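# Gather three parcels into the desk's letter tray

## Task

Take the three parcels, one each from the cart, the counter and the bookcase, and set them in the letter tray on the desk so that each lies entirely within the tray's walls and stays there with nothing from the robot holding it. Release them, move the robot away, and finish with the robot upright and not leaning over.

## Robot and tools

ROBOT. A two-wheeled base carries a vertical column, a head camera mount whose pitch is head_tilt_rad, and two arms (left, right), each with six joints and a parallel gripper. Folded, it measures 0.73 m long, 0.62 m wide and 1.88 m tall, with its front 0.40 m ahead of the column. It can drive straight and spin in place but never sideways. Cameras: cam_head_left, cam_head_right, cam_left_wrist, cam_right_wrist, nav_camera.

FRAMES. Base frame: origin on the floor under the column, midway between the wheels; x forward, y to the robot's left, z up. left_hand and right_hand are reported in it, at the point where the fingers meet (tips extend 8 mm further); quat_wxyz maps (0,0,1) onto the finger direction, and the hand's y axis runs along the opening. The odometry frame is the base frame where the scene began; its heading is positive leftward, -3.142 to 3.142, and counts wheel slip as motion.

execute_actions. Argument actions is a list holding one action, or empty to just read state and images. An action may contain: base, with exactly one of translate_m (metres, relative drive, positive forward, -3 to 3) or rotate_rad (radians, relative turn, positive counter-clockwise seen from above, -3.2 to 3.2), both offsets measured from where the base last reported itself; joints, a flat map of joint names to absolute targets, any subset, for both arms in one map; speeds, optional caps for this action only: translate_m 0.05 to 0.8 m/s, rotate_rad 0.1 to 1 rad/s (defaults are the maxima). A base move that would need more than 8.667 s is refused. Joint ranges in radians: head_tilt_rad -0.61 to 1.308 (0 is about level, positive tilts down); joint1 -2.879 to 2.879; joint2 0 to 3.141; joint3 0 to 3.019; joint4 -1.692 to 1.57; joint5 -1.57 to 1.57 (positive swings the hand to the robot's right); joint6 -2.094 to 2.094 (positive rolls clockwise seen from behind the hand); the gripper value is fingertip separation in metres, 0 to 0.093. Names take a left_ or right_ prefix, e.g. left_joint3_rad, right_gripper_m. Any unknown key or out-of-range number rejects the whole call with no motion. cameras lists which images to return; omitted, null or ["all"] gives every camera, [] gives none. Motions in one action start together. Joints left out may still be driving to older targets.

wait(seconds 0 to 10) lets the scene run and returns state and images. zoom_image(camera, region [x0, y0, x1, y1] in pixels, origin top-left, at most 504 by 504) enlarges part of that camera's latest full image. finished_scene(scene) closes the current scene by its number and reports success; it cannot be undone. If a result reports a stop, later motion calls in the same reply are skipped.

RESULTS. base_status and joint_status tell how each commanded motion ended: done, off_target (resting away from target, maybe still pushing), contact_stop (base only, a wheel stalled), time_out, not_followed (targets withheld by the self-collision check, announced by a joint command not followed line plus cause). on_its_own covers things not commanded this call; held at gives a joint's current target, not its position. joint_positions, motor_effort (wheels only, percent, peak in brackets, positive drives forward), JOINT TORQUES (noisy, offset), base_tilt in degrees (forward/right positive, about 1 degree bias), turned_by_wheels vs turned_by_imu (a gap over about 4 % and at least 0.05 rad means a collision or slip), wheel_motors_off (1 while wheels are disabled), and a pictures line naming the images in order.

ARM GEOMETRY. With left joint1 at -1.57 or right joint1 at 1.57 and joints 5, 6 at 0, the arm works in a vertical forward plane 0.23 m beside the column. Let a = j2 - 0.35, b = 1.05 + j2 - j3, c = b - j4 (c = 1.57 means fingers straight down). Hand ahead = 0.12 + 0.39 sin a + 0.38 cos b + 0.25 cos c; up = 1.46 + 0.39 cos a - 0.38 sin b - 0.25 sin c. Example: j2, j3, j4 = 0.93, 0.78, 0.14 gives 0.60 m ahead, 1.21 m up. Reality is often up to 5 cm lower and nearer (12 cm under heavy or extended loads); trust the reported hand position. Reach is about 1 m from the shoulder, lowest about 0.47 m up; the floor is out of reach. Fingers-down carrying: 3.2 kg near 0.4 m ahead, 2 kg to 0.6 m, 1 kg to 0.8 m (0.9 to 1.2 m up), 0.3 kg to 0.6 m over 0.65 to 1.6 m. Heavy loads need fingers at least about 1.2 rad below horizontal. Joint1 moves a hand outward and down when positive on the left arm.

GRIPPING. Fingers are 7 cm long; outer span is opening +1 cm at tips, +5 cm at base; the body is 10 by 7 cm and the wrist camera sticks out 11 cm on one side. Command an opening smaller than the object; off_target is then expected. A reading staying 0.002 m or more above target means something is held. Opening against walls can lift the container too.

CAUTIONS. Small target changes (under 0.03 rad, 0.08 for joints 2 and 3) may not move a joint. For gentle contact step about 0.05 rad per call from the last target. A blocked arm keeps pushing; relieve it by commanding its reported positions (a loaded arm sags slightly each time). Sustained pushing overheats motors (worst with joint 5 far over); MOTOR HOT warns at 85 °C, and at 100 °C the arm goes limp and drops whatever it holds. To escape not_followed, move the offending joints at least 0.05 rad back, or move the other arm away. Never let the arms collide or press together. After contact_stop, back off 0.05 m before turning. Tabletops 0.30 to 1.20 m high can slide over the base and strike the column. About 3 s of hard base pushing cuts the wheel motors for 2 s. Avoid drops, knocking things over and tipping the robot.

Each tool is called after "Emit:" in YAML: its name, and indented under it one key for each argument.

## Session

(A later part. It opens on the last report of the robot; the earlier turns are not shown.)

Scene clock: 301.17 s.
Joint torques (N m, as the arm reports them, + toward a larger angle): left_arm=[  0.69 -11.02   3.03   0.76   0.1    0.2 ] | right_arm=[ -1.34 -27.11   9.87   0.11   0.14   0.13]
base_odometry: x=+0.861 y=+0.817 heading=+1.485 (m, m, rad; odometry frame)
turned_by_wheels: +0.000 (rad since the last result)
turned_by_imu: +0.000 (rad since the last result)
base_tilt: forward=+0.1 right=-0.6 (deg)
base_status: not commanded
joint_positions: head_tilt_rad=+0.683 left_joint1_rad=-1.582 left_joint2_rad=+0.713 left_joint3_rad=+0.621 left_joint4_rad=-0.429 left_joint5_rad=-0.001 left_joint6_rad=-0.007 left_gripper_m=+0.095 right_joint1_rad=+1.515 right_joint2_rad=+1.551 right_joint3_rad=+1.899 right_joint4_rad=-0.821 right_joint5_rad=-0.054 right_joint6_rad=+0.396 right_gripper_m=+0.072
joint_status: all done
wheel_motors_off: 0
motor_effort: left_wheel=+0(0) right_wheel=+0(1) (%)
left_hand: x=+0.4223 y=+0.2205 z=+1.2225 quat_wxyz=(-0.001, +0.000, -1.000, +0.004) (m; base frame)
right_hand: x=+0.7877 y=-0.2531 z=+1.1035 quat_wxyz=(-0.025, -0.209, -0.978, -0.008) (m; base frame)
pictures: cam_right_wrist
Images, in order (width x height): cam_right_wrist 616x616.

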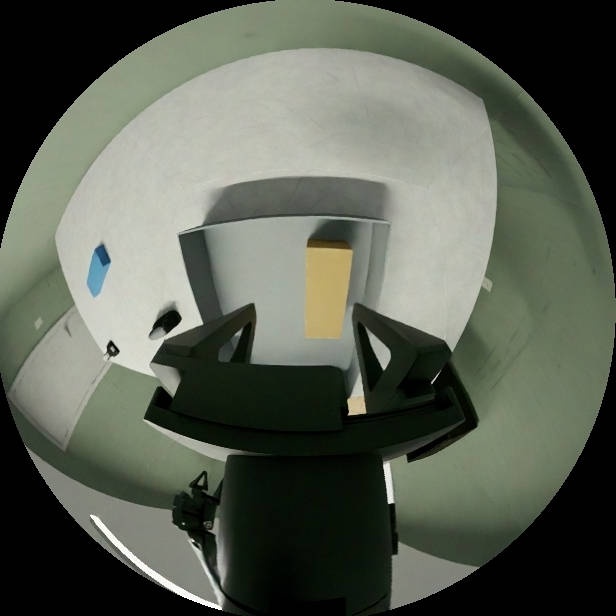

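Emit:
execute_actions:
  actions:
    - {"base": {"rotate_rad": 2.72}, "joints": {"right_joint1_rad": 1.571, "right_joint2_rad": 0.75, "right_joint3_rad": 0.66, "right_joint4_rad": -0.43, "right_joint5_rad": 0, "right_joint6_rad": 0, "right_gripper_m": 0.093, "head_tilt_rad": 0.15}}
  cameras: ["cam_head_left", "cam_head_right", "cam_right_wrist"]

Scene clock: 318.73 s.
Joint torques (N m, as the arm reports them, + toward a larger angle): left_arm=[  0.18 -11.6    2.96   0.99   0.1    0.21] | right_arm=[ -0.06 -14.23   4.3    0.42   0.07  -0.14]
base_odometry: x=+0.861 y=+0.817 heading=-2.079 (m, m, rad; odometry frame)
turned_by_wheels: +2.720 (rad since the last result)
turned_by_imu: +2.705 (rad since the last result)
base_tilt: forward=+0.2 right=-0.5 (deg)
base_status: done
joint_positions: head_tilt_rad=+0.170 left_joint1_rad=-1.582 left_joint2_rad=+0.713 left_joint3_rad=+0.621 left_joint4_rad=-0.429 left_joint5_rad=-0.001 left_joint6_rad=-0.007 left_gripper_m=+0.095 right_joint1_rad=+1.566 right_joint2_rad=+0.760 right_joint3_rad=+0.662 right_joint4_rad=-0.430 right_joint5_rad=+0.000 right_joint6_rad=+0.015 right_gripper_m=+0.093
joint_status: all done
wheel_motors_off: 0
motor_effort: left_wheel=+0(39) right_wheel=+0(38) (%)
left_hand: x=+0.4223 y=+0.2205 z=+1.2225 quat_wxyz=(-0.001, +0.000, -1.000, +0.004) (m; base frame)
right_hand: x=+0.4353 y=-0.2272 z=+1.2149 quat_wxyz=(+0.002, -0.008, -1.000, +0.002) (m; base frame)
pictures: cam_head_left, cam_head_right, cam_right_wrist
Images, in order (width x height): cam_head_left 504x504, cam_head_right 504x504, cam_right_wrist 616x616.

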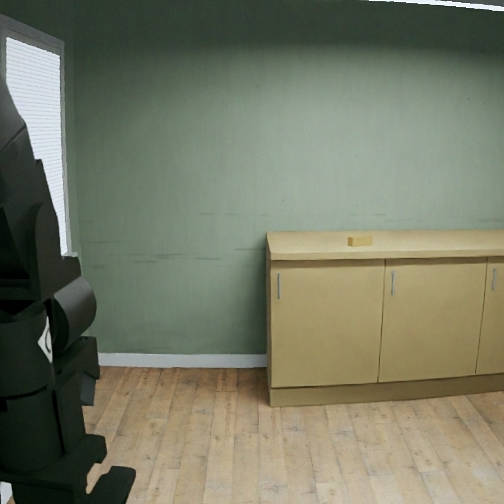

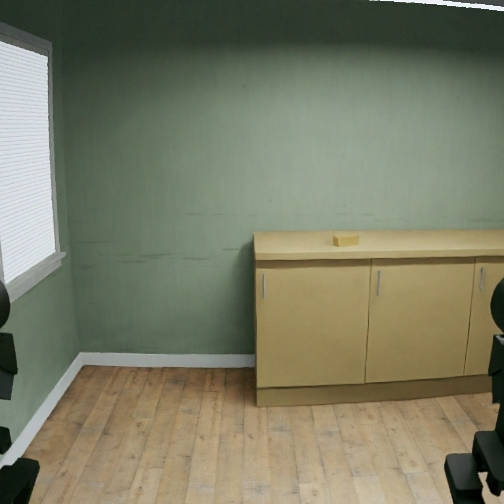

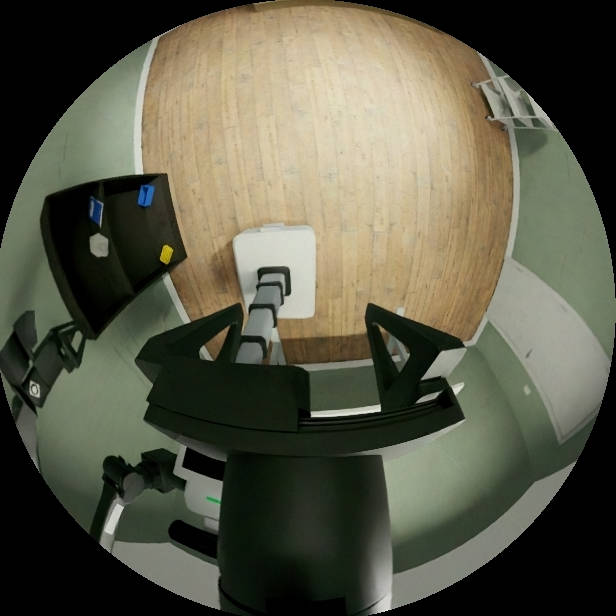

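Emit:
zoom_image:
  camera: "cam_head_left"
  region: [250, 215, 410, 275]

Emit:
zoom_image:
  camera: "cam_head_right"
  region: [250, 215, 410, 275]

Emit:
zoom_image:
  camera: "cam_head_left"
  region: [250, 350, 410, 420]

Region (250, 215, 410, 275) of cam_head_left's 504x504 image, scaled by 3.150, with more detail than that image has; it fills the top 189 rows of this view, and the rest is white.

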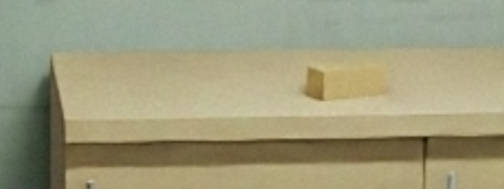

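Region (250, 215, 410, 275) of cam_head_right's 504x504 image, scaled by 3.150, with more detail than that image has; it fills the top 189 rows of this view, and the rest is white.

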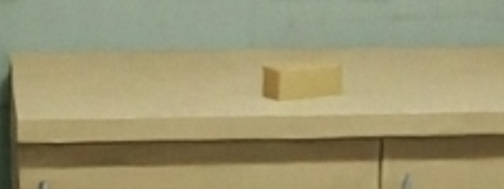

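Region (250, 350, 410, 420) of cam_head_left's 504x504 image, scaled by 3.150, with more detail than that image has; it fills the top 220 rows of this view, and the rest is white.

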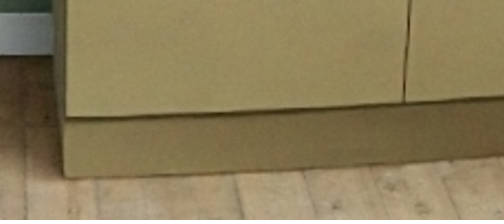

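Emit:
execute_actions:
  actions:
    - {"base": {"translate_m": 2.35}, "joints": {"right_joint1_rad": 1.43, "right_joint2_rad": 1.41, "right_joint3_rad": 1.61, "right_joint4_rad": -0.69, "right_joint5_rad": -0.125, "right_joint6_rad": 1.08, "head_tilt_rad": 0.7}}
  cameras: ["cam_head_right", "cam_right_wrist", "cam_left_wrist"]

Scene clock: 348.80 s.
Joint torques (N m, as the arm reports them, + toward a larger angle): left_arm=[  0.93 -11.42   3.31   0.9    0.09   0.16] | right_arm=[ -1.47 -25.     9.39   0.18   0.03   0.14]
base_odometry: x=-0.282 y=-1.236 heading=-2.079 (m, m, rad; odometry frame)
turned_by_wheels: +0.000 (rad since the last result)
turned_by_imu: +0.006 (rad since the last result)
base_tilt: forward=+0.3 right=-0.6 (deg)
base_status: done
joint_positions: head_tilt_rad=+0.703 left_joint1_rad=-1.582 left_joint2_rad=+0.713 left_joint3_rad=+0.619 left_joint4_rad=-0.429 left_joint5_rad=-0.001 left_joint6_rad=-0.007 left_gripper_m=+0.095 right_joint1_rad=+1.422 right_joint2_rad=+1.412 right_joint3_rad=+1.579 right_joint4_rad=-0.686 right_joint5_rad=-0.122 right_joint6_rad=+1.066 right_gripper_m=+0.093
joint_status: all done
wheel_motors_off: 0
motor_effort: left_wheel=+0(45) right_wheel=+0(50) (%)
left_hand: x=+0.4211 y=+0.2205 z=+1.2222 quat_wxyz=(+0.000, +0.000, -1.000, +0.004) (m; base frame)
right_hand: x=+0.7031 y=-0.2964 z=+1.1066 quat_wxyz=(-0.006, -0.539, -0.842, +0.001) (m; base frame)
pictures: cam_head_right, cam_left_wrist, cam_right_wrist
Images, in order (width x height): cam_head_right 504x504, cam_left_wrist 616x616, cam_right_wrist 616x616.

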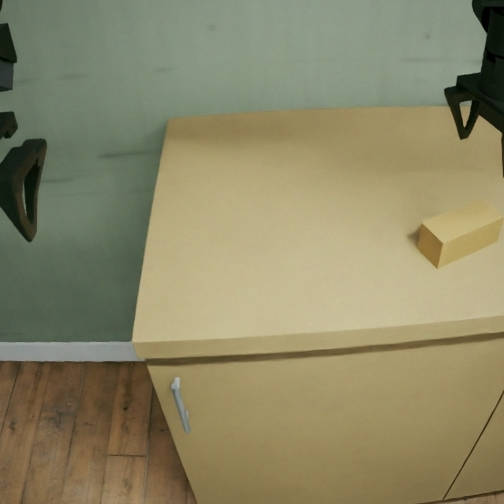

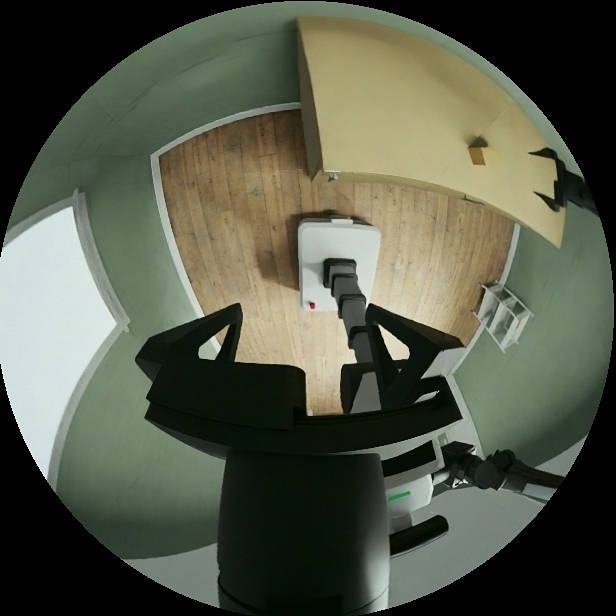

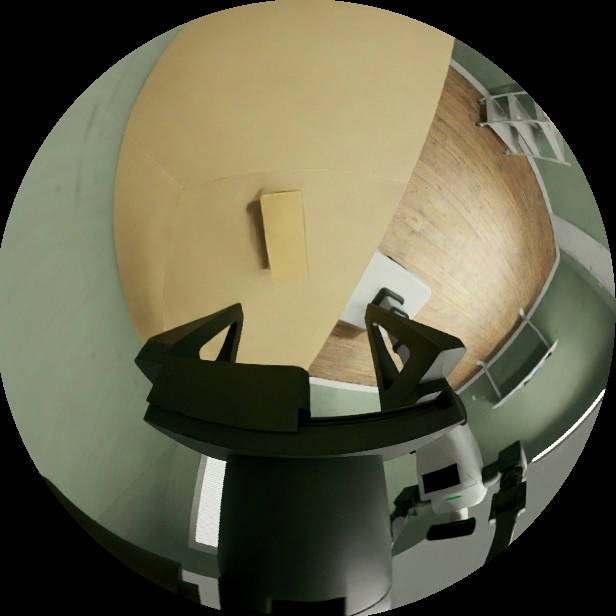

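Emit:
zoom_image:
  camera: "cam_right_wrist"
  region: [220, 160, 380, 320]

Emit:
zoom_image:
  camera: "cam_right_wrist"
  region: [460, 70, 600, 190]

Emit:
zoom_image:
  camera: "cam_left_wrist"
  region: [450, 260, 560, 370]

Region (220, 160, 380, 320) of cam_right_wrist's 616x616 image, scaled by 3.150, with more detail than that image has.

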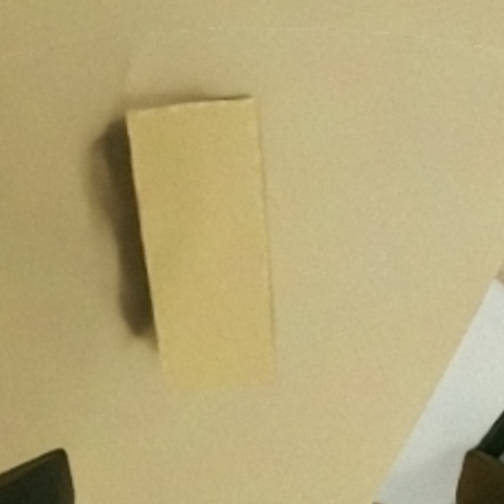

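Region (460, 70, 600, 190) of cam_right_wrist's 616x616 image, scaled by 3.600, with more detail than that image has; it fills the top 432 rows of this view, and the rest is white.

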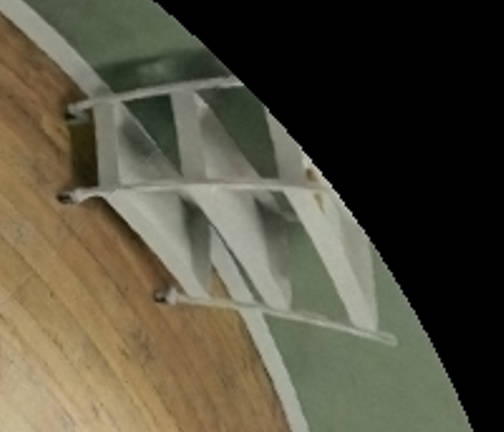

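Region (450, 260, 560, 370) of cam_left_wrist's 616x616 image, scaled by 4.582, with more detail than that image has.

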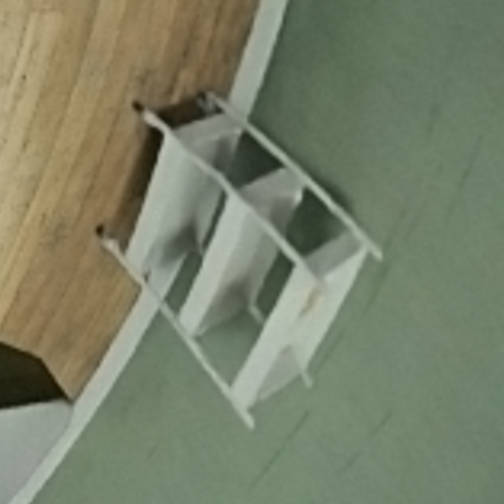

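Emit:
execute_actions:
  actions:
    - {"joints": {"right_joint1_rad": 1.447, "right_joint2_rad": 1.662, "right_joint3_rad": 1.865, "right_joint4_rad": -0.665, "right_joint6_rad": 1.008}}
  cameras: ["cam_right_wrist"]

Scene clock: 378.77 s.
Joint torques (N m, as the arm reports them, + toward a larger angle): left_arm=[  0.39 -11.66   3.32   0.78   0.08   0.17] | right_arm=[ -2.01 -27.74   9.97   0.58   0.03  -0.1 ]
base_odometry: x=-0.282 y=-1.236 heading=-2.079 (m, m, rad; odometry frame)
turned_by_wheels: +0.000 (rad since the last result)
turned_by_imu: +0.002 (rad since the last result)
base_tilt: forward=+0.2 right=-0.5 (deg)
base_status: not commanded
joint_positions: head_tilt_rad=+0.703 left_joint1_rad=-1.582 left_joint2_rad=+0.713 left_joint3_rad=+0.619 left_joint4_rad=-0.429 left_joint5_rad=-0.001 left_joint6_rad=-0.007 left_gripper_m=+0.095 right_joint1_rad=+1.443 right_joint2_rad=+1.676 right_joint3_rad=+1.826 right_joint4_rad=-0.670 right_joint5_rad=-0.122 right_joint6_rad=+1.019 right_gripper_m=+0.093
joint_status: all done
wheel_motors_off: 0
motor_effort: left_wheel=+0(0) right_wheel=-1(1) (%)
left_hand: x=+0.4211 y=+0.2205 z=+1.2222 quat_wxyz=(+0.000, +0.000, -1.000, +0.004) (m; base frame)
right_hand: x=+0.7350 y=-0.2963 z=+1.0075 quat_wxyz=(+0.000, -0.515, -0.857, -0.007) (m; base frame)
pictures: cam_right_wrist
Images, in order (width x height): cam_right_wrist 616x616.

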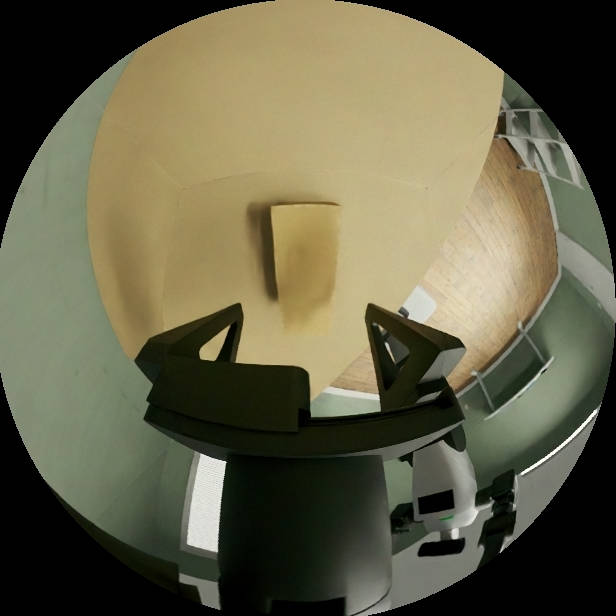

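Emit:
execute_actions:
  actions:
    - {"joints": {"right_joint2_rad": 1.806, "right_joint3_rad": 1.97, "right_joint4_rad": -0.638}}
  cameras: ["cam_right_wrist"]

Scene clock: 384.97 s.
Joint torques (N m, as the arm reports them, + toward a larger angle): left_arm=[  0.44 -11.72   3.3    0.9    0.12   0.18] | right_arm=[ -1.95 -26.08   8.46   0.7    0.02  -0.1 ]
base_odometry: x=-0.282 y=-1.236 heading=-2.079 (m, m, rad; odometry frame)
turned_by_wheels: +0.000 (rad since the last result)
turned_by_imu: +0.001 (rad since the last result)
base_tilt: forward=+0.2 right=-0.6 (deg)
base_status: not commanded
joint_positions: head_tilt_rad=+0.703 left_joint1_rad=-1.582 left_joint2_rad=+0.713 left_joint3_rad=+0.619 left_joint4_rad=-0.429 left_joint5_rad=-0.001 left_joint6_rad=-0.007 left_gripper_m=+0.095 right_joint1_rad=+1.442 right_joint2_rad=+1.794 right_joint3_rad=+1.949 right_joint4_rad=-0.645 right_joint5_rad=-0.122 right_joint6_rad=+1.018 right_gripper_m=+0.093
joint_status: all done
wheel_motors_off: 0
motor_effort: left_wheel=+0(1) right_wheel=+0(1) (%)
left_hand: x=+0.4211 y=+0.2205 z=+1.2222 quat_wxyz=(+0.000, +0.000, -1.000, +0.004) (m; base frame)
right_hand: x=+0.7518 y=-0.3033 z=+0.9648 quat_wxyz=(-0.014, -0.514, -0.858, -0.013) (m; base frame)
pictures: cam_right_wrist
Images, in order (width x height): cam_right_wrist 616x616.

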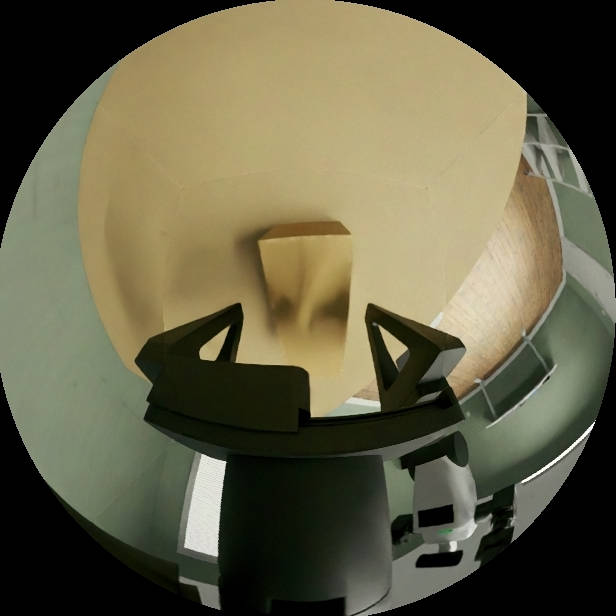

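Emit:
execute_actions:
  actions:
    - {"joints": {"right_joint2_rad": 1.85}}
  cameras: ["cam_right_wrist"]

Scene clock: 390.13 s.
Joint torques (N m, as the arm reports them, + toward a larger angle): left_arm=[  1.11 -11.41   3.29   1.03   0.07   0.22] | right_arm=[ -2.2  -26.39   7.98   0.63   0.03  -0.09]
base_odometry: x=-0.282 y=-1.236 heading=-2.079 (m, m, rad; odometry frame)
turned_by_wheels: +0.000 (rad since the last result)
turned_by_imu: +0.001 (rad since the last result)
base_tilt: forward=+0.2 right=-0.6 (deg)
base_status: not commanded
joint_positions: head_tilt_rad=+0.703 left_joint1_rad=-1.582 left_joint2_rad=+0.713 left_joint3_rad=+0.619 left_joint4_rad=-0.429 left_joint5_rad=-0.001 left_joint6_rad=-0.007 left_gripper_m=+0.095 right_joint1_rad=+1.442 right_joint2_rad=+1.848 right_joint3_rad=+1.949 right_joint4_rad=-0.645 right_joint5_rad=-0.122 right_joint6_rad=+1.018 right_gripper_m=+0.093
joint_status: all done
wheel_motors_off: 0
motor_effort: left_wheel=+0(0) right_wheel=+0(0) (%)
left_hand: x=+0.4211 y=+0.2205 z=+1.2222 quat_wxyz=(+0.000, +0.000, -1.000, +0.004) (m; base frame)
right_hand: x=+0.7242 y=-0.3052 z=+0.9318 quat_wxyz=(+0.010, -0.516, -0.856, -0.001) (m; base frame)
pictures: cam_right_wrist
Images, in order (width x height): cam_right_wrist 616x616.

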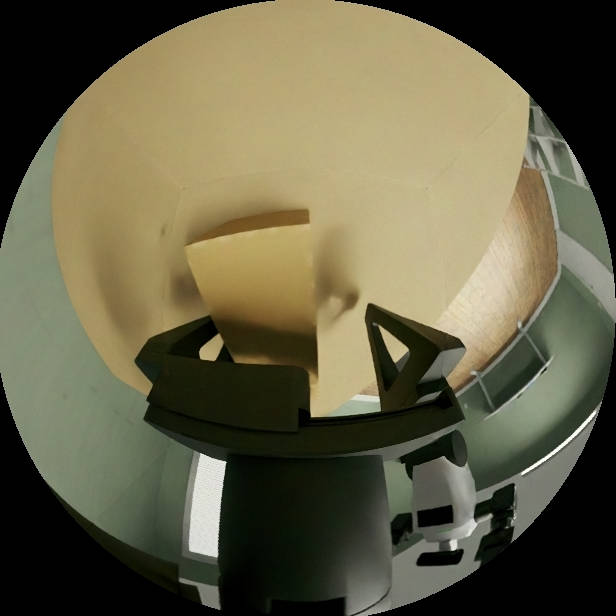

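Emit:
execute_actions:
  actions:
    - {"joints": {"right_gripper_m": 0.03, "right_joint2_rad": 1.835}}
  cameras: ["cam_right_wrist", "cam_left_wrist"]

Scene clock: 393.07 s.
Joint torques (N m, as the arm reports them, + toward a larger angle): left_arm=[  0.49 -11.7    3.14   0.76   0.06   0.14] | right_arm=[ -2.07 -27.75   7.97   0.6    0.06  -0.1 ]
base_odometry: x=-0.282 y=-1.236 heading=-2.079 (m, m, rad; odometry frame)
turned_by_wheels: +0.000 (rad since the last result)
turned_by_imu: +0.001 (rad since the last result)
base_tilt: forward=+0.2 right=-0.5 (deg)
base_status: not commanded
joint_positions: head_tilt_rad=+0.703 left_joint1_rad=-1.582 left_joint2_rad=+0.713 left_joint3_rad=+0.619 left_joint4_rad=-0.429 left_joint5_rad=-0.001 left_joint6_rad=-0.007 left_gripper_m=+0.095 right_joint1_rad=+1.442 right_joint2_rad=+1.847 right_joint3_rad=+1.949 right_joint4_rad=-0.645 right_joint5_rad=-0.123 right_joint6_rad=+1.018 right_gripper_m=+0.051
joint_status: right_gripper_m off_target (ended at +0.051, target +0.030); the others done
wheel_motors_off: 0
motor_effort: left_wheel=+1(0) right_wheel=+0(0) (%)
left_hand: x=+0.4211 y=+0.2205 z=+1.2222 quat_wxyz=(+0.000, +0.000, -1.000, +0.004) (m; base frame)
right_hand: x=+0.7246 y=-0.3051 z=+0.9323 quat_wxyz=(+0.009, -0.516, -0.856, -0.001) (m; base frame)
pictures: cam_left_wrist, cam_right_wrist
Images, in order (width x height): cam_left_wrist 616x616, cam_right_wrist 616x616.

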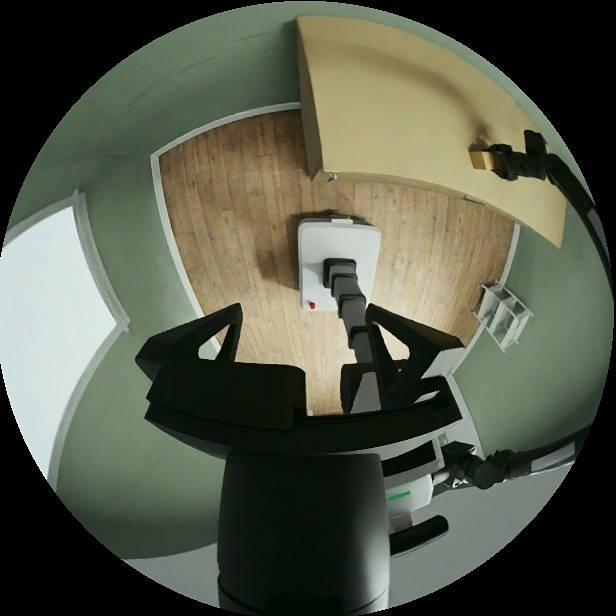

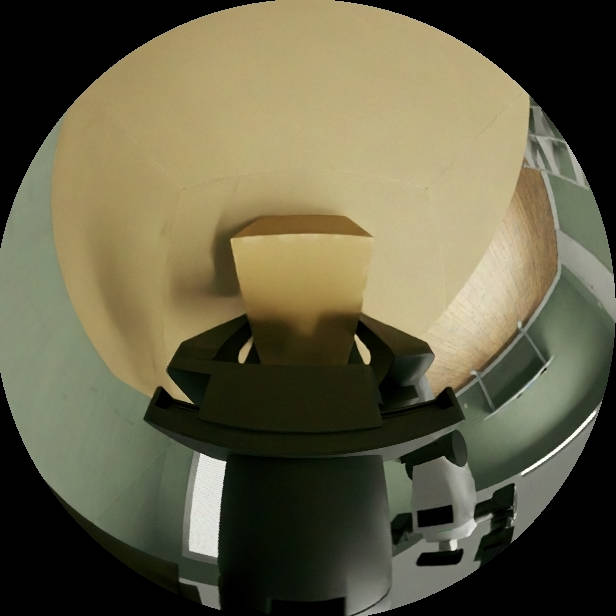

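Emit:
execute_actions:
  actions:
    - {"base": {"rotate_rad": -1.78}, "joints": {"right_joint2_rad": 1.3, "right_joint3_rad": 1.62, "right_joint4_rad": -0.82, "head_tilt_rad": 0.38}}
  cameras: ["cam_head_left", "cam_head_right", "cam_right_wrist"]

Scene clock: 412.87 s.
Joint torques (N m, as the arm reports them, + toward a larger angle): left_arm=[  0.33 -11.     3.24   1.     0.11   0.19] | right_arm=[ -1.17 -26.33   6.52   0.28   0.08  -0.1 ]
base_odometry: x=-0.282 y=-1.236 heading=+2.425 (m, m, rad; odometry frame)
turned_by_wheels: -1.780 (rad since the last result)
turned_by_imu: -1.766 (rad since the last result)
base_tilt: forward=+0.1 right=-0.5 (deg)
base_status: done
joint_positions: head_tilt_rad=+0.399 left_joint1_rad=-1.582 left_joint2_rad=+0.713 left_joint3_rad=+0.619 left_joint4_rad=-0.429 left_joint5_rad=-0.001 left_joint6_rad=-0.007 left_gripper_m=+0.095 right_joint1_rad=+1.441 right_joint2_rad=+1.311 right_joint3_rad=+1.633 right_joint4_rad=-0.817 right_joint5_rad=-0.124 right_joint6_rad=+1.018 right_gripper_m=+0.051
joint_status: all done
wheel_motors_off: 0
motor_effort: left_wheel=+0(32) right_wheel=+0(40) (%)
left_hand: x=+0.4211 y=+0.2205 z=+1.2222 quat_wxyz=(+0.000, +0.000, -1.000, +0.004) (m; base frame)
right_hand: x=+0.7321 y=-0.2778 z=+1.1796 quat_wxyz=(-0.012, -0.514, -0.858, -0.013) (m; base frame)
pictures: cam_head_left, cam_head_right, cam_right_wrist
Images, in order (width x height): cam_head_left 504x504, cam_head_right 504x504, cam_right_wrist 616x616.

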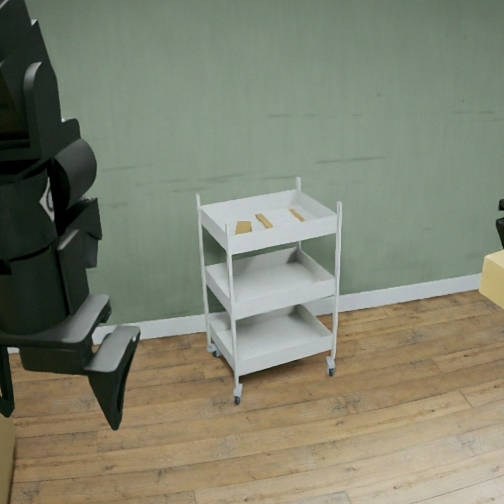

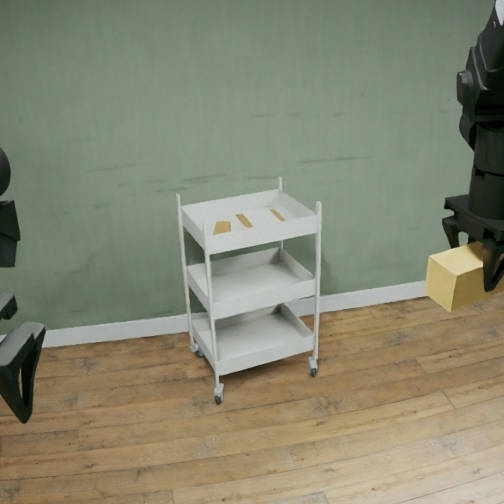

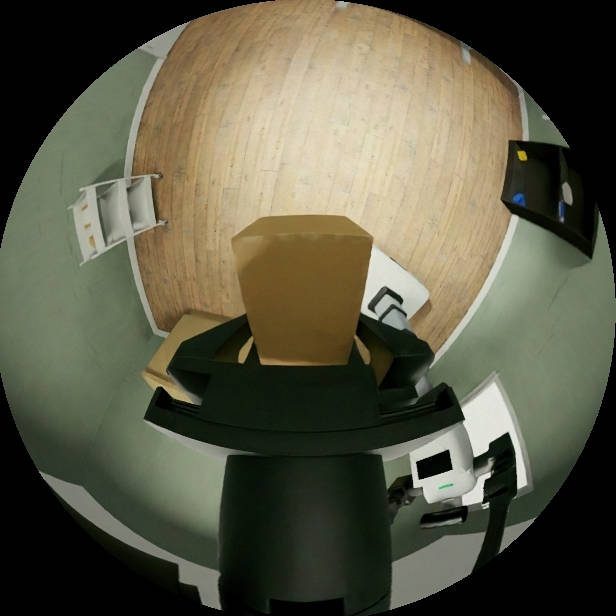

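Emit:
zoom_image:
  camera: "cam_head_left"
  region: [185, 165, 355, 265]

Emit:
zoom_image:
  camera: "cam_head_right"
  region: [165, 165, 335, 265]

Region (185, 165, 355, 265) of cam_head_left's 504x504 image, scaled by 2.965, with more detail than that image has; it fills the top 296 rows of this view, and the rest is white.

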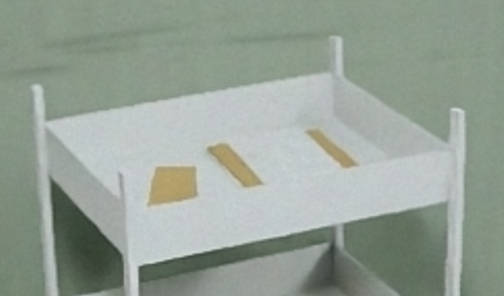

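Region (165, 165, 335, 265) of cam_head_right's 504x504 image, scaled by 2.965, with more detail than that image has; it fills the top 296 rows of this view, and the rest is white.

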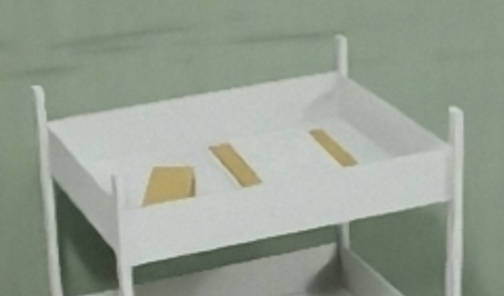

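Emit:
execute_actions:
  actions:
    - {"base": {"translate_m": 1.35}, "joints": {"left_joint1_rad": -1.55, "left_joint2_rad": 1.735, "left_joint3_rad": 1.435, "left_joint4_rad": -0.185, "right_joint1_rad": 1.571, "right_joint2_rad": 0.78, "right_joint3_rad": 0.67, "right_joint4_rad": -0.40, "right_joint5_rad": 0, "right_joint6_rad": 0, "head_tilt_rad": 0.92}}
  cameras: ["cam_head_left", "cam_left_wrist"]

Scene clock: 438.13 s.
Joint torques (N m, as the arm reports them, + toward a larger angle): left_arm=[  0.64 -22.14   1.82   0.81   0.05   0.21] | right_arm=[ -0.87 -14.64   5.54   0.66   0.13  -0.14]
base_odometry: x=-1.300 y=-0.349 heading=+2.424 (m, m, rad; odometry frame)
turned_by_wheels: -0.001 (rad since the last result)
turned_by_imu: +0.004 (rad since the last result)
base_tilt: forward=+0.2 right=-0.6 (deg)
base_status: done
joint_positions: head_tilt_rad=+0.921 left_joint1_rad=-1.561 left_joint2_rad=+1.757 left_joint3_rad=+1.429 left_joint4_rad=-0.193 left_joint5_rad=-0.001 left_joint6_rad=-0.007 left_gripper_m=+0.095 right_joint1_rad=+1.577 right_joint2_rad=+0.793 right_joint3_rad=+0.654 right_joint4_rad=-0.408 right_joint5_rad=-0.002 right_joint6_rad=+0.015 right_gripper_m=+0.051
joint_status: all done
wheel_motors_off: 0
motor_effort: left_wheel=-1(49) right_wheel=+1(43) (%)
left_hand: x=+0.5787 y=+0.2316 z=+0.8970 quat_wxyz=(-0.001, +0.006, -1.000, -0.005) (m; base frame)
right_hand: x=+0.4279 y=-0.2228 z=+1.2035 quat_wxyz=(+0.011, -0.006, -1.000, -0.003) (m; base frame)
pictures: cam_head_left, cam_left_wrist
Images, in order (width x height): cam_head_left 504x504, cam_left_wrist 616x616.

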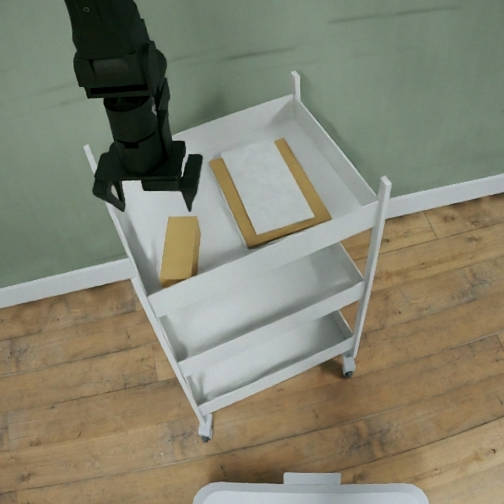

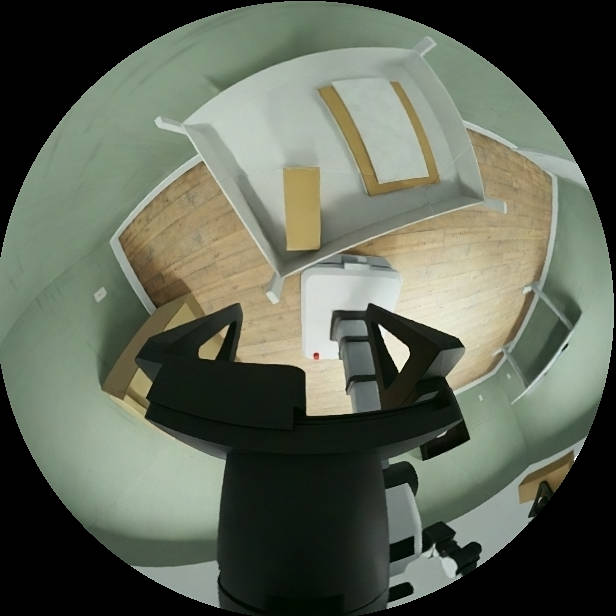

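Emit:
zoom_image:
  camera: "cam_left_wrist"
  region: [200, 130, 390, 320]

Region (200, 130, 390, 320) of cam_left_wrist's 616x616 image, scaled by 2.653, with more detail than that image has.

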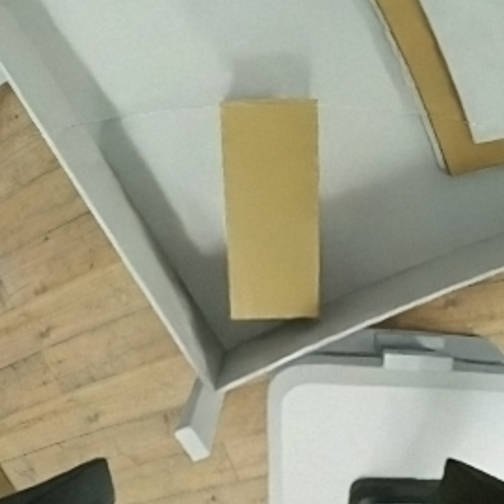

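Emit:
execute_actions:
  actions:
    - {"base": {"translate_m": 0.065}, "joints": {"left_joint1_rad": -1.543, "left_joint2_rad": 2.015, "left_joint3_rad": 1.70, "left_gripper_m": 0.088}}
  cameras: ["cam_left_wrist"]

Scene clock: 490.27 s.
Joint torques (N m, as the arm reports them, + toward a larger angle): left_arm=[  1.17 -20.8    1.78   0.84   0.04   0.18] | right_arm=[ -0.79 -14.12   5.23   0.59   0.12  -0.14]
base_odometry: x=-1.349 y=-0.306 heading=+2.424 (m, m, rad; odometry frame)
turned_by_wheels: +0.000 (rad since the last result)
turned_by_imu: +0.001 (rad since the last result)
base_tilt: forward=+0.3 right=-0.5 (deg)
base_status: done
joint_positions: head_tilt_rad=+0.922 left_joint1_rad=-1.557 left_joint2_rad=+2.003 left_joint3_rad=+1.699 left_joint4_rad=-0.192 left_joint5_rad=-0.001 left_joint6_rad=-0.007 left_gripper_m=+0.088 right_joint1_rad=+1.577 right_joint2_rad=+0.788 right_joint3_rad=+0.659 right_joint4_rad=-0.405 right_joint5_rad=-0.002 right_joint6_rad=+0.015 right_gripper_m=+0.051
joint_status: all done
wheel_motors_off: 0
motor_effort: left_wheel=+0(37) right_wheel=+0(36) (%)
left_hand: x=+0.5969 y=+0.2359 z=+0.8044 quat_wxyz=(-0.014, +0.007, -1.000, -0.006) (m; base frame)
right_hand: x=+0.4330 y=-0.2228 z=+1.2058 quat_wxyz=(+0.005, -0.006, -1.000, -0.004) (m; base frame)
pictures: cam_left_wrist
Images, in order (width x height): cam_left_wrist 616x616.

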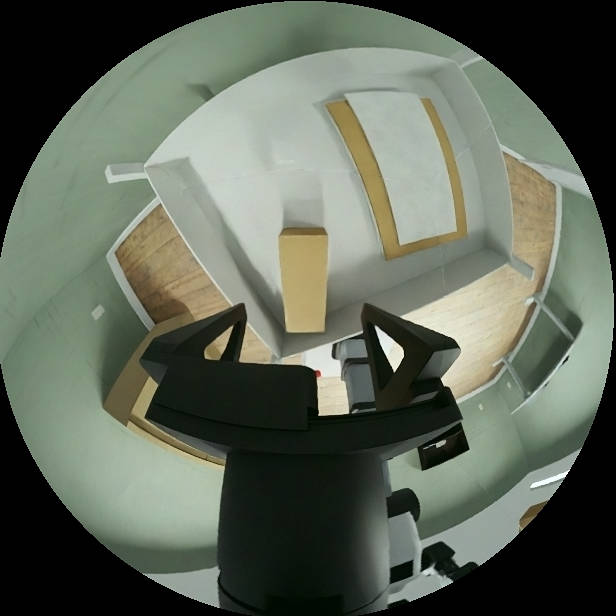

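Emit:
execute_actions:
  actions: []

Scene clock: 505.43 s.
Joint torques (N m, as the arm reports them, + toward a larger angle): left_arm=[  1.12 -20.05   1.61   0.83   0.05   0.14] | right_arm=[ -0.8  -14.07   5.23   0.63   0.13  -0.14]
base_odometry: x=-1.349 y=-0.306 heading=+2.424 (m, m, rad; odometry frame)
turned_by_wheels: +0.000 (rad since the last result)
turned_by_imu: +0.001 (rad since the last result)
base_tilt: forward=+0.1 right=-0.5 (deg)
base_status: done
joint_positions: head_tilt_rad=+0.922 left_joint1_rad=-1.557 left_joint2_rad=+2.003 left_joint3_rad=+1.699 left_joint4_rad=-0.192 left_joint5_rad=-0.001 left_joint6_rad=-0.007 left_gripper_m=+0.088 right_joint1_rad=+1.577 right_joint2_rad=+0.788 right_joint3_rad=+0.659 right_joint4_rad=-0.405 right_joint5_rad=-0.002 right_joint6_rad=+0.015 right_gripper_m=+0.051
joint_status: all done
wheel_motors_off: 0
motor_effort: left_wheel=-1(37) right_wheel=+0(36) (%)
left_hand: x=+0.5969 y=+0.2359 z=+0.8044 quat_wxyz=(-0.014, +0.007, -1.000, -0.006) (m; base frame)
right_hand: x=+0.4330 y=-0.2228 z=+1.2058 quat_wxyz=(+0.005, -0.006, -1.000, -0.004) (m; base frame)
pictures: cam_head_left, cam_head_right, cam_left_wrist, cam_right_wrist, nav_camera
Images, in order (width x height): cam_head_left 504x504, cam_head_right 504x504, cam_left_wrist 616x616, cam_right_wrist 616x616, nav_camera 504x504.

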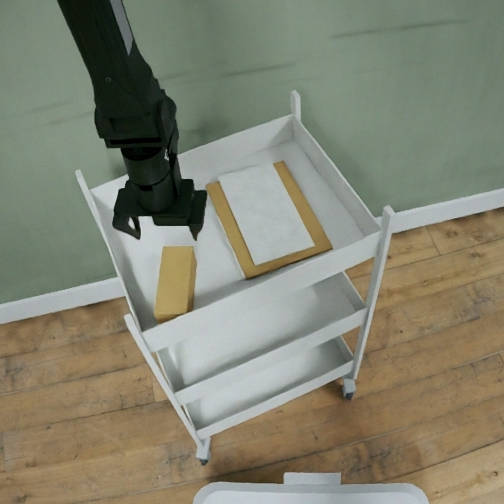

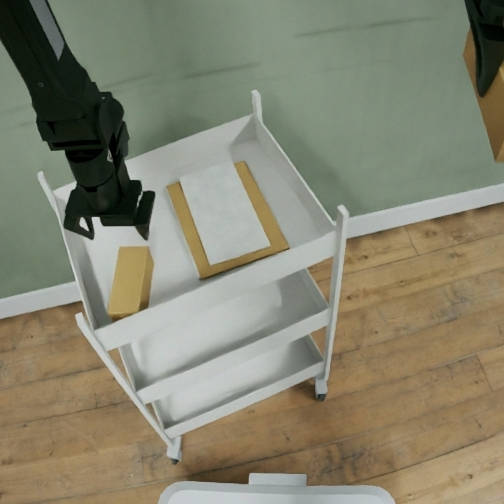

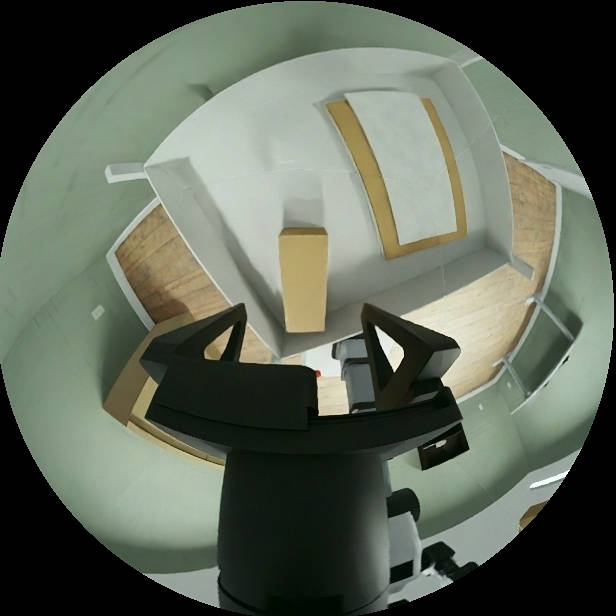

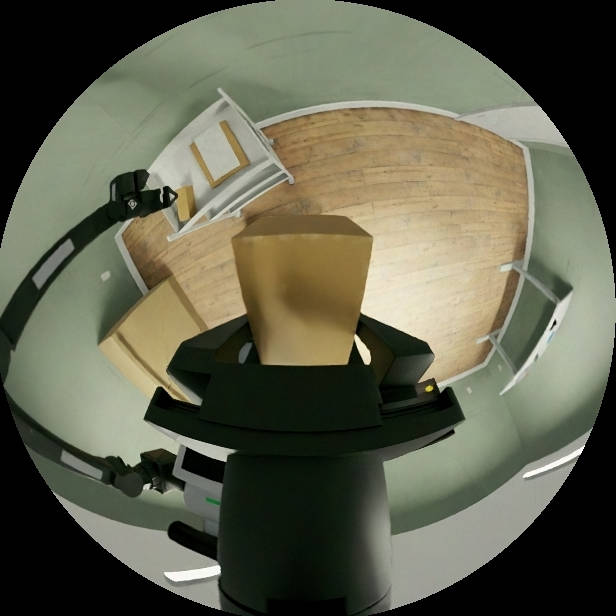

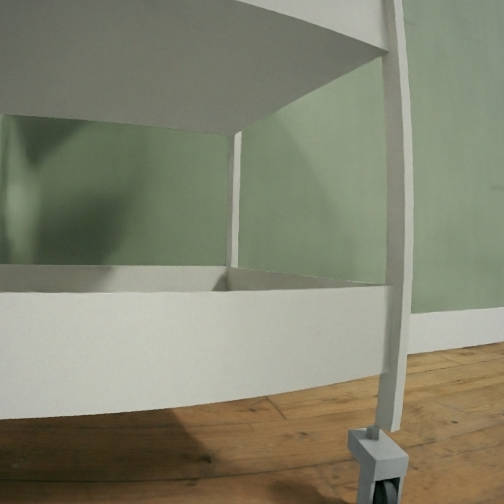

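Emit:
zoom_image:
  camera: "cam_left_wrist"
  region: [130, 150, 430, 400]

Region (130, 150, 430, 400) of cam_left_wrist's 616x616 image, scaled by 1.680, with more detail than that image has.

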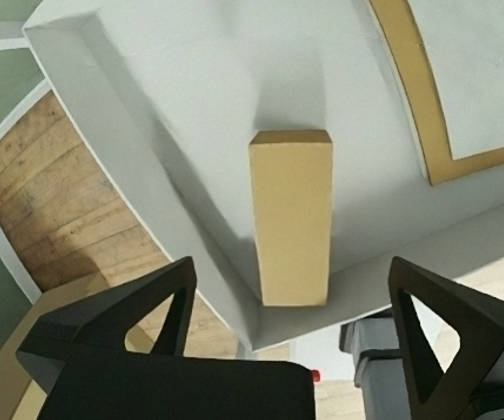

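Emit:
execute_actions:
  actions:
    - {"joints": {"left_joint2_rad": 2.262, "left_joint3_rad": 2.05, "left_joint4_rad": -0.275, "left_gripper_m": 0.082}}
  cameras: ["cam_left_wrist", "cam_head_left"]

Scene clock: 541.80 s.
Joint torques (N m, as the arm reports them, + toward a larger angle): left_arm=[  1.17 -21.42   3.24  -0.02   0.09   0.2 ] | right_arm=[ -0.77 -14.09   5.2    0.61   0.13  -0.14]
base_odometry: x=-1.349 y=-0.306 heading=+2.424 (m, m, rad; odometry frame)
turned_by_wheels: +0.000 (rad since the last result)
turned_by_imu: +0.002 (rad since the last result)
base_tilt: forward=+0.2 right=-0.5 (deg)
base_status: not commanded
joint_positions: head_tilt_rad=+0.922 left_joint1_rad=-1.557 left_joint2_rad=+2.268 left_joint3_rad=+2.034 left_joint4_rad=-0.262 left_joint5_rad=-0.001 left_joint6_rad=-0.007 left_gripper_m=+0.082 right_joint1_rad=+1.577 right_joint2_rad=+0.788 right_joint3_rad=+0.659 right_joint4_rad=-0.405 right_joint5_rad=-0.002 right_joint6_rad=+0.015 right_gripper_m=+0.051
joint_status: all done
wheel_motors_off: 0
motor_effort: left_wheel=-1(0) right_wheel=+0(0) (%)
left_hand: x=+0.6013 y=+0.2370 z=+0.7122 quat_wxyz=(-0.014, +0.007, -1.000, -0.006) (m; base frame)
right_hand: x=+0.4330 y=-0.2228 z=+1.2058 quat_wxyz=(+0.005, -0.006, -1.000, -0.004) (m; base frame)
pictures: cam_head_left, cam_left_wrist
Images, in order (width x height): cam_head_left 504x504, cam_left_wrist 616x616.

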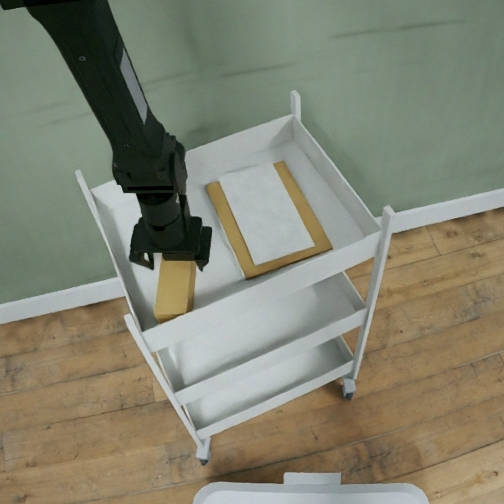

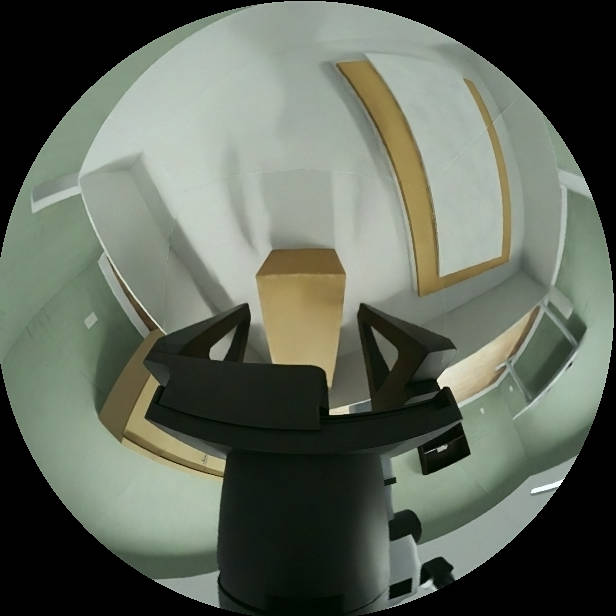

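Emit:
execute_actions:
  actions:
    - {"joints": {"left_joint2_rad": 2.30, "left_joint4_rad": -0.22, "left_gripper_m": 0.072}}
  cameras: ["cam_left_wrist"]

Scene clock: 561.33 s.
Joint torques (N m, as the arm reports them, + toward a larger angle): left_arm=[  1.09 -18.64   3.34   1.35   0.03   0.18] | right_arm=[ -0.76 -14.19   5.2    0.61   0.13  -0.14]
base_odometry: x=-1.349 y=-0.306 heading=+2.424 (m, m, rad; odometry frame)
turned_by_wheels: +0.000 (rad since the last result)
turned_by_imu: +0.001 (rad since the last result)
base_tilt: forward=+0.2 right=-0.7 (deg)
base_status: not commanded
joint_positions: head_tilt_rad=+0.922 left_joint1_rad=-1.557 left_joint2_rad=+2.270 left_joint3_rad=+2.034 left_joint4_rad=-0.237 left_joint5_rad=-0.001 left_joint6_rad=-0.007 left_gripper_m=+0.072 right_joint1_rad=+1.577 right_joint2_rad=+0.788 right_joint3_rad=+0.659 right_joint4_rad=-0.405 right_joint5_rad=-0.002 right_joint6_rad=+0.015 right_gripper_m=+0.051
joint_status: all done
wheel_motors_off: 0
motor_effort: left_wheel=+0(0) right_wheel=+0(0) (%)
left_hand: x=+0.6058 y=+0.2371 z=+0.7114 quat_wxyz=(-0.026, +0.007, -1.000, -0.006) (m; base frame)
right_hand: x=+0.4330 y=-0.2228 z=+1.2058 quat_wxyz=(+0.005, -0.006, -1.000, -0.004) (m; base frame)
pictures: cam_left_wrist
Images, in order (width x height): cam_left_wrist 616x616.

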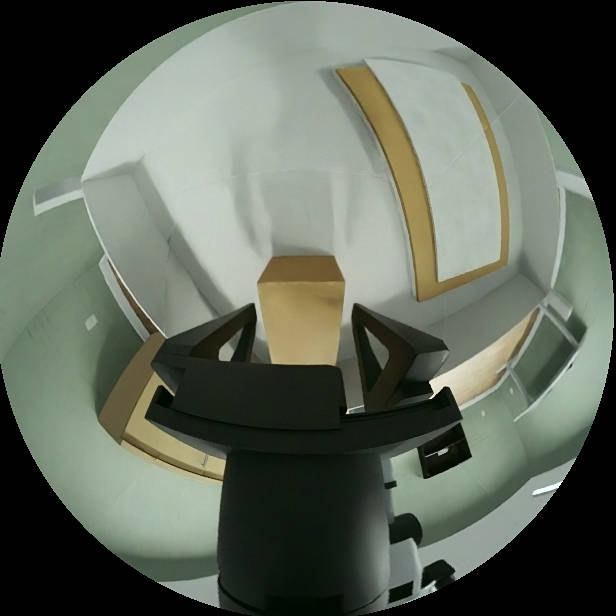

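Emit:
execute_actions:
  actions:
    - {"joints": {"left_joint2_rad": 2.34}}
  cameras: ["cam_left_wrist"]

Scene clock: 566.80 s.
Joint torques (N m, as the arm reports them, + toward a larger angle): left_arm=[  1.23 -18.59   2.55   1.1    0.08   0.17] | right_arm=[ -0.84 -14.13   5.2    0.58   0.13  -0.14]
base_odometry: x=-1.349 y=-0.306 heading=+2.424 (m, m, rad; odometry frame)
turned_by_wheels: +0.000 (rad since the last result)
turned_by_imu: +0.001 (rad since the last result)
base_tilt: forward=+0.2 right=-0.6 (deg)
base_status: not commanded
joint_positions: head_tilt_rad=+0.922 left_joint1_rad=-1.557 left_joint2_rad=+2.324 left_joint3_rad=+2.040 left_joint4_rad=-0.237 left_joint5_rad=-0.001 left_joint6_rad=-0.007 left_gripper_m=+0.072 right_joint1_rad=+1.577 right_joint2_rad=+0.788 right_joint3_rad=+0.659 right_joint4_rad=-0.405 right_joint5_rad=-0.002 right_joint6_rad=+0.015 right_gripper_m=+0.051
joint_status: all done
wheel_motors_off: 0
motor_effort: left_wheel=+0(1) right_wheel=+0(0) (%)
left_hand: x=+0.5686 y=+0.2371 z=+0.6871 quat_wxyz=(-0.002, +0.007, -1.000, -0.006) (m; base frame)
right_hand: x=+0.4330 y=-0.2228 z=+1.2058 quat_wxyz=(+0.005, -0.006, -1.000, -0.004) (m; base frame)
pictures: cam_left_wrist
Images, in order (width x height): cam_left_wrist 616x616.

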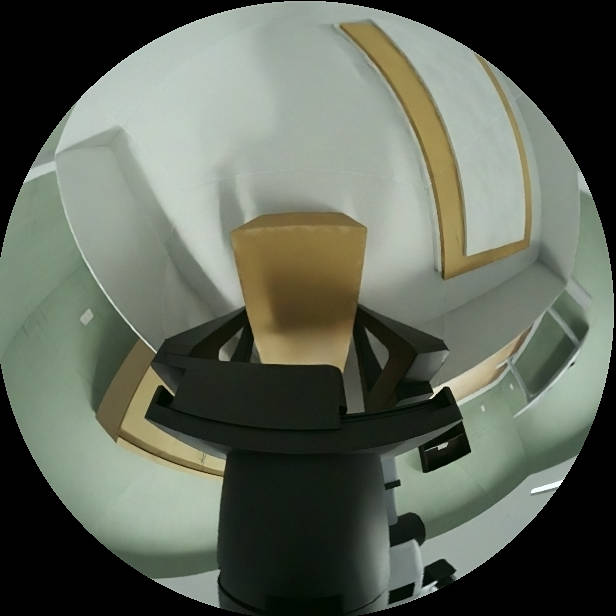

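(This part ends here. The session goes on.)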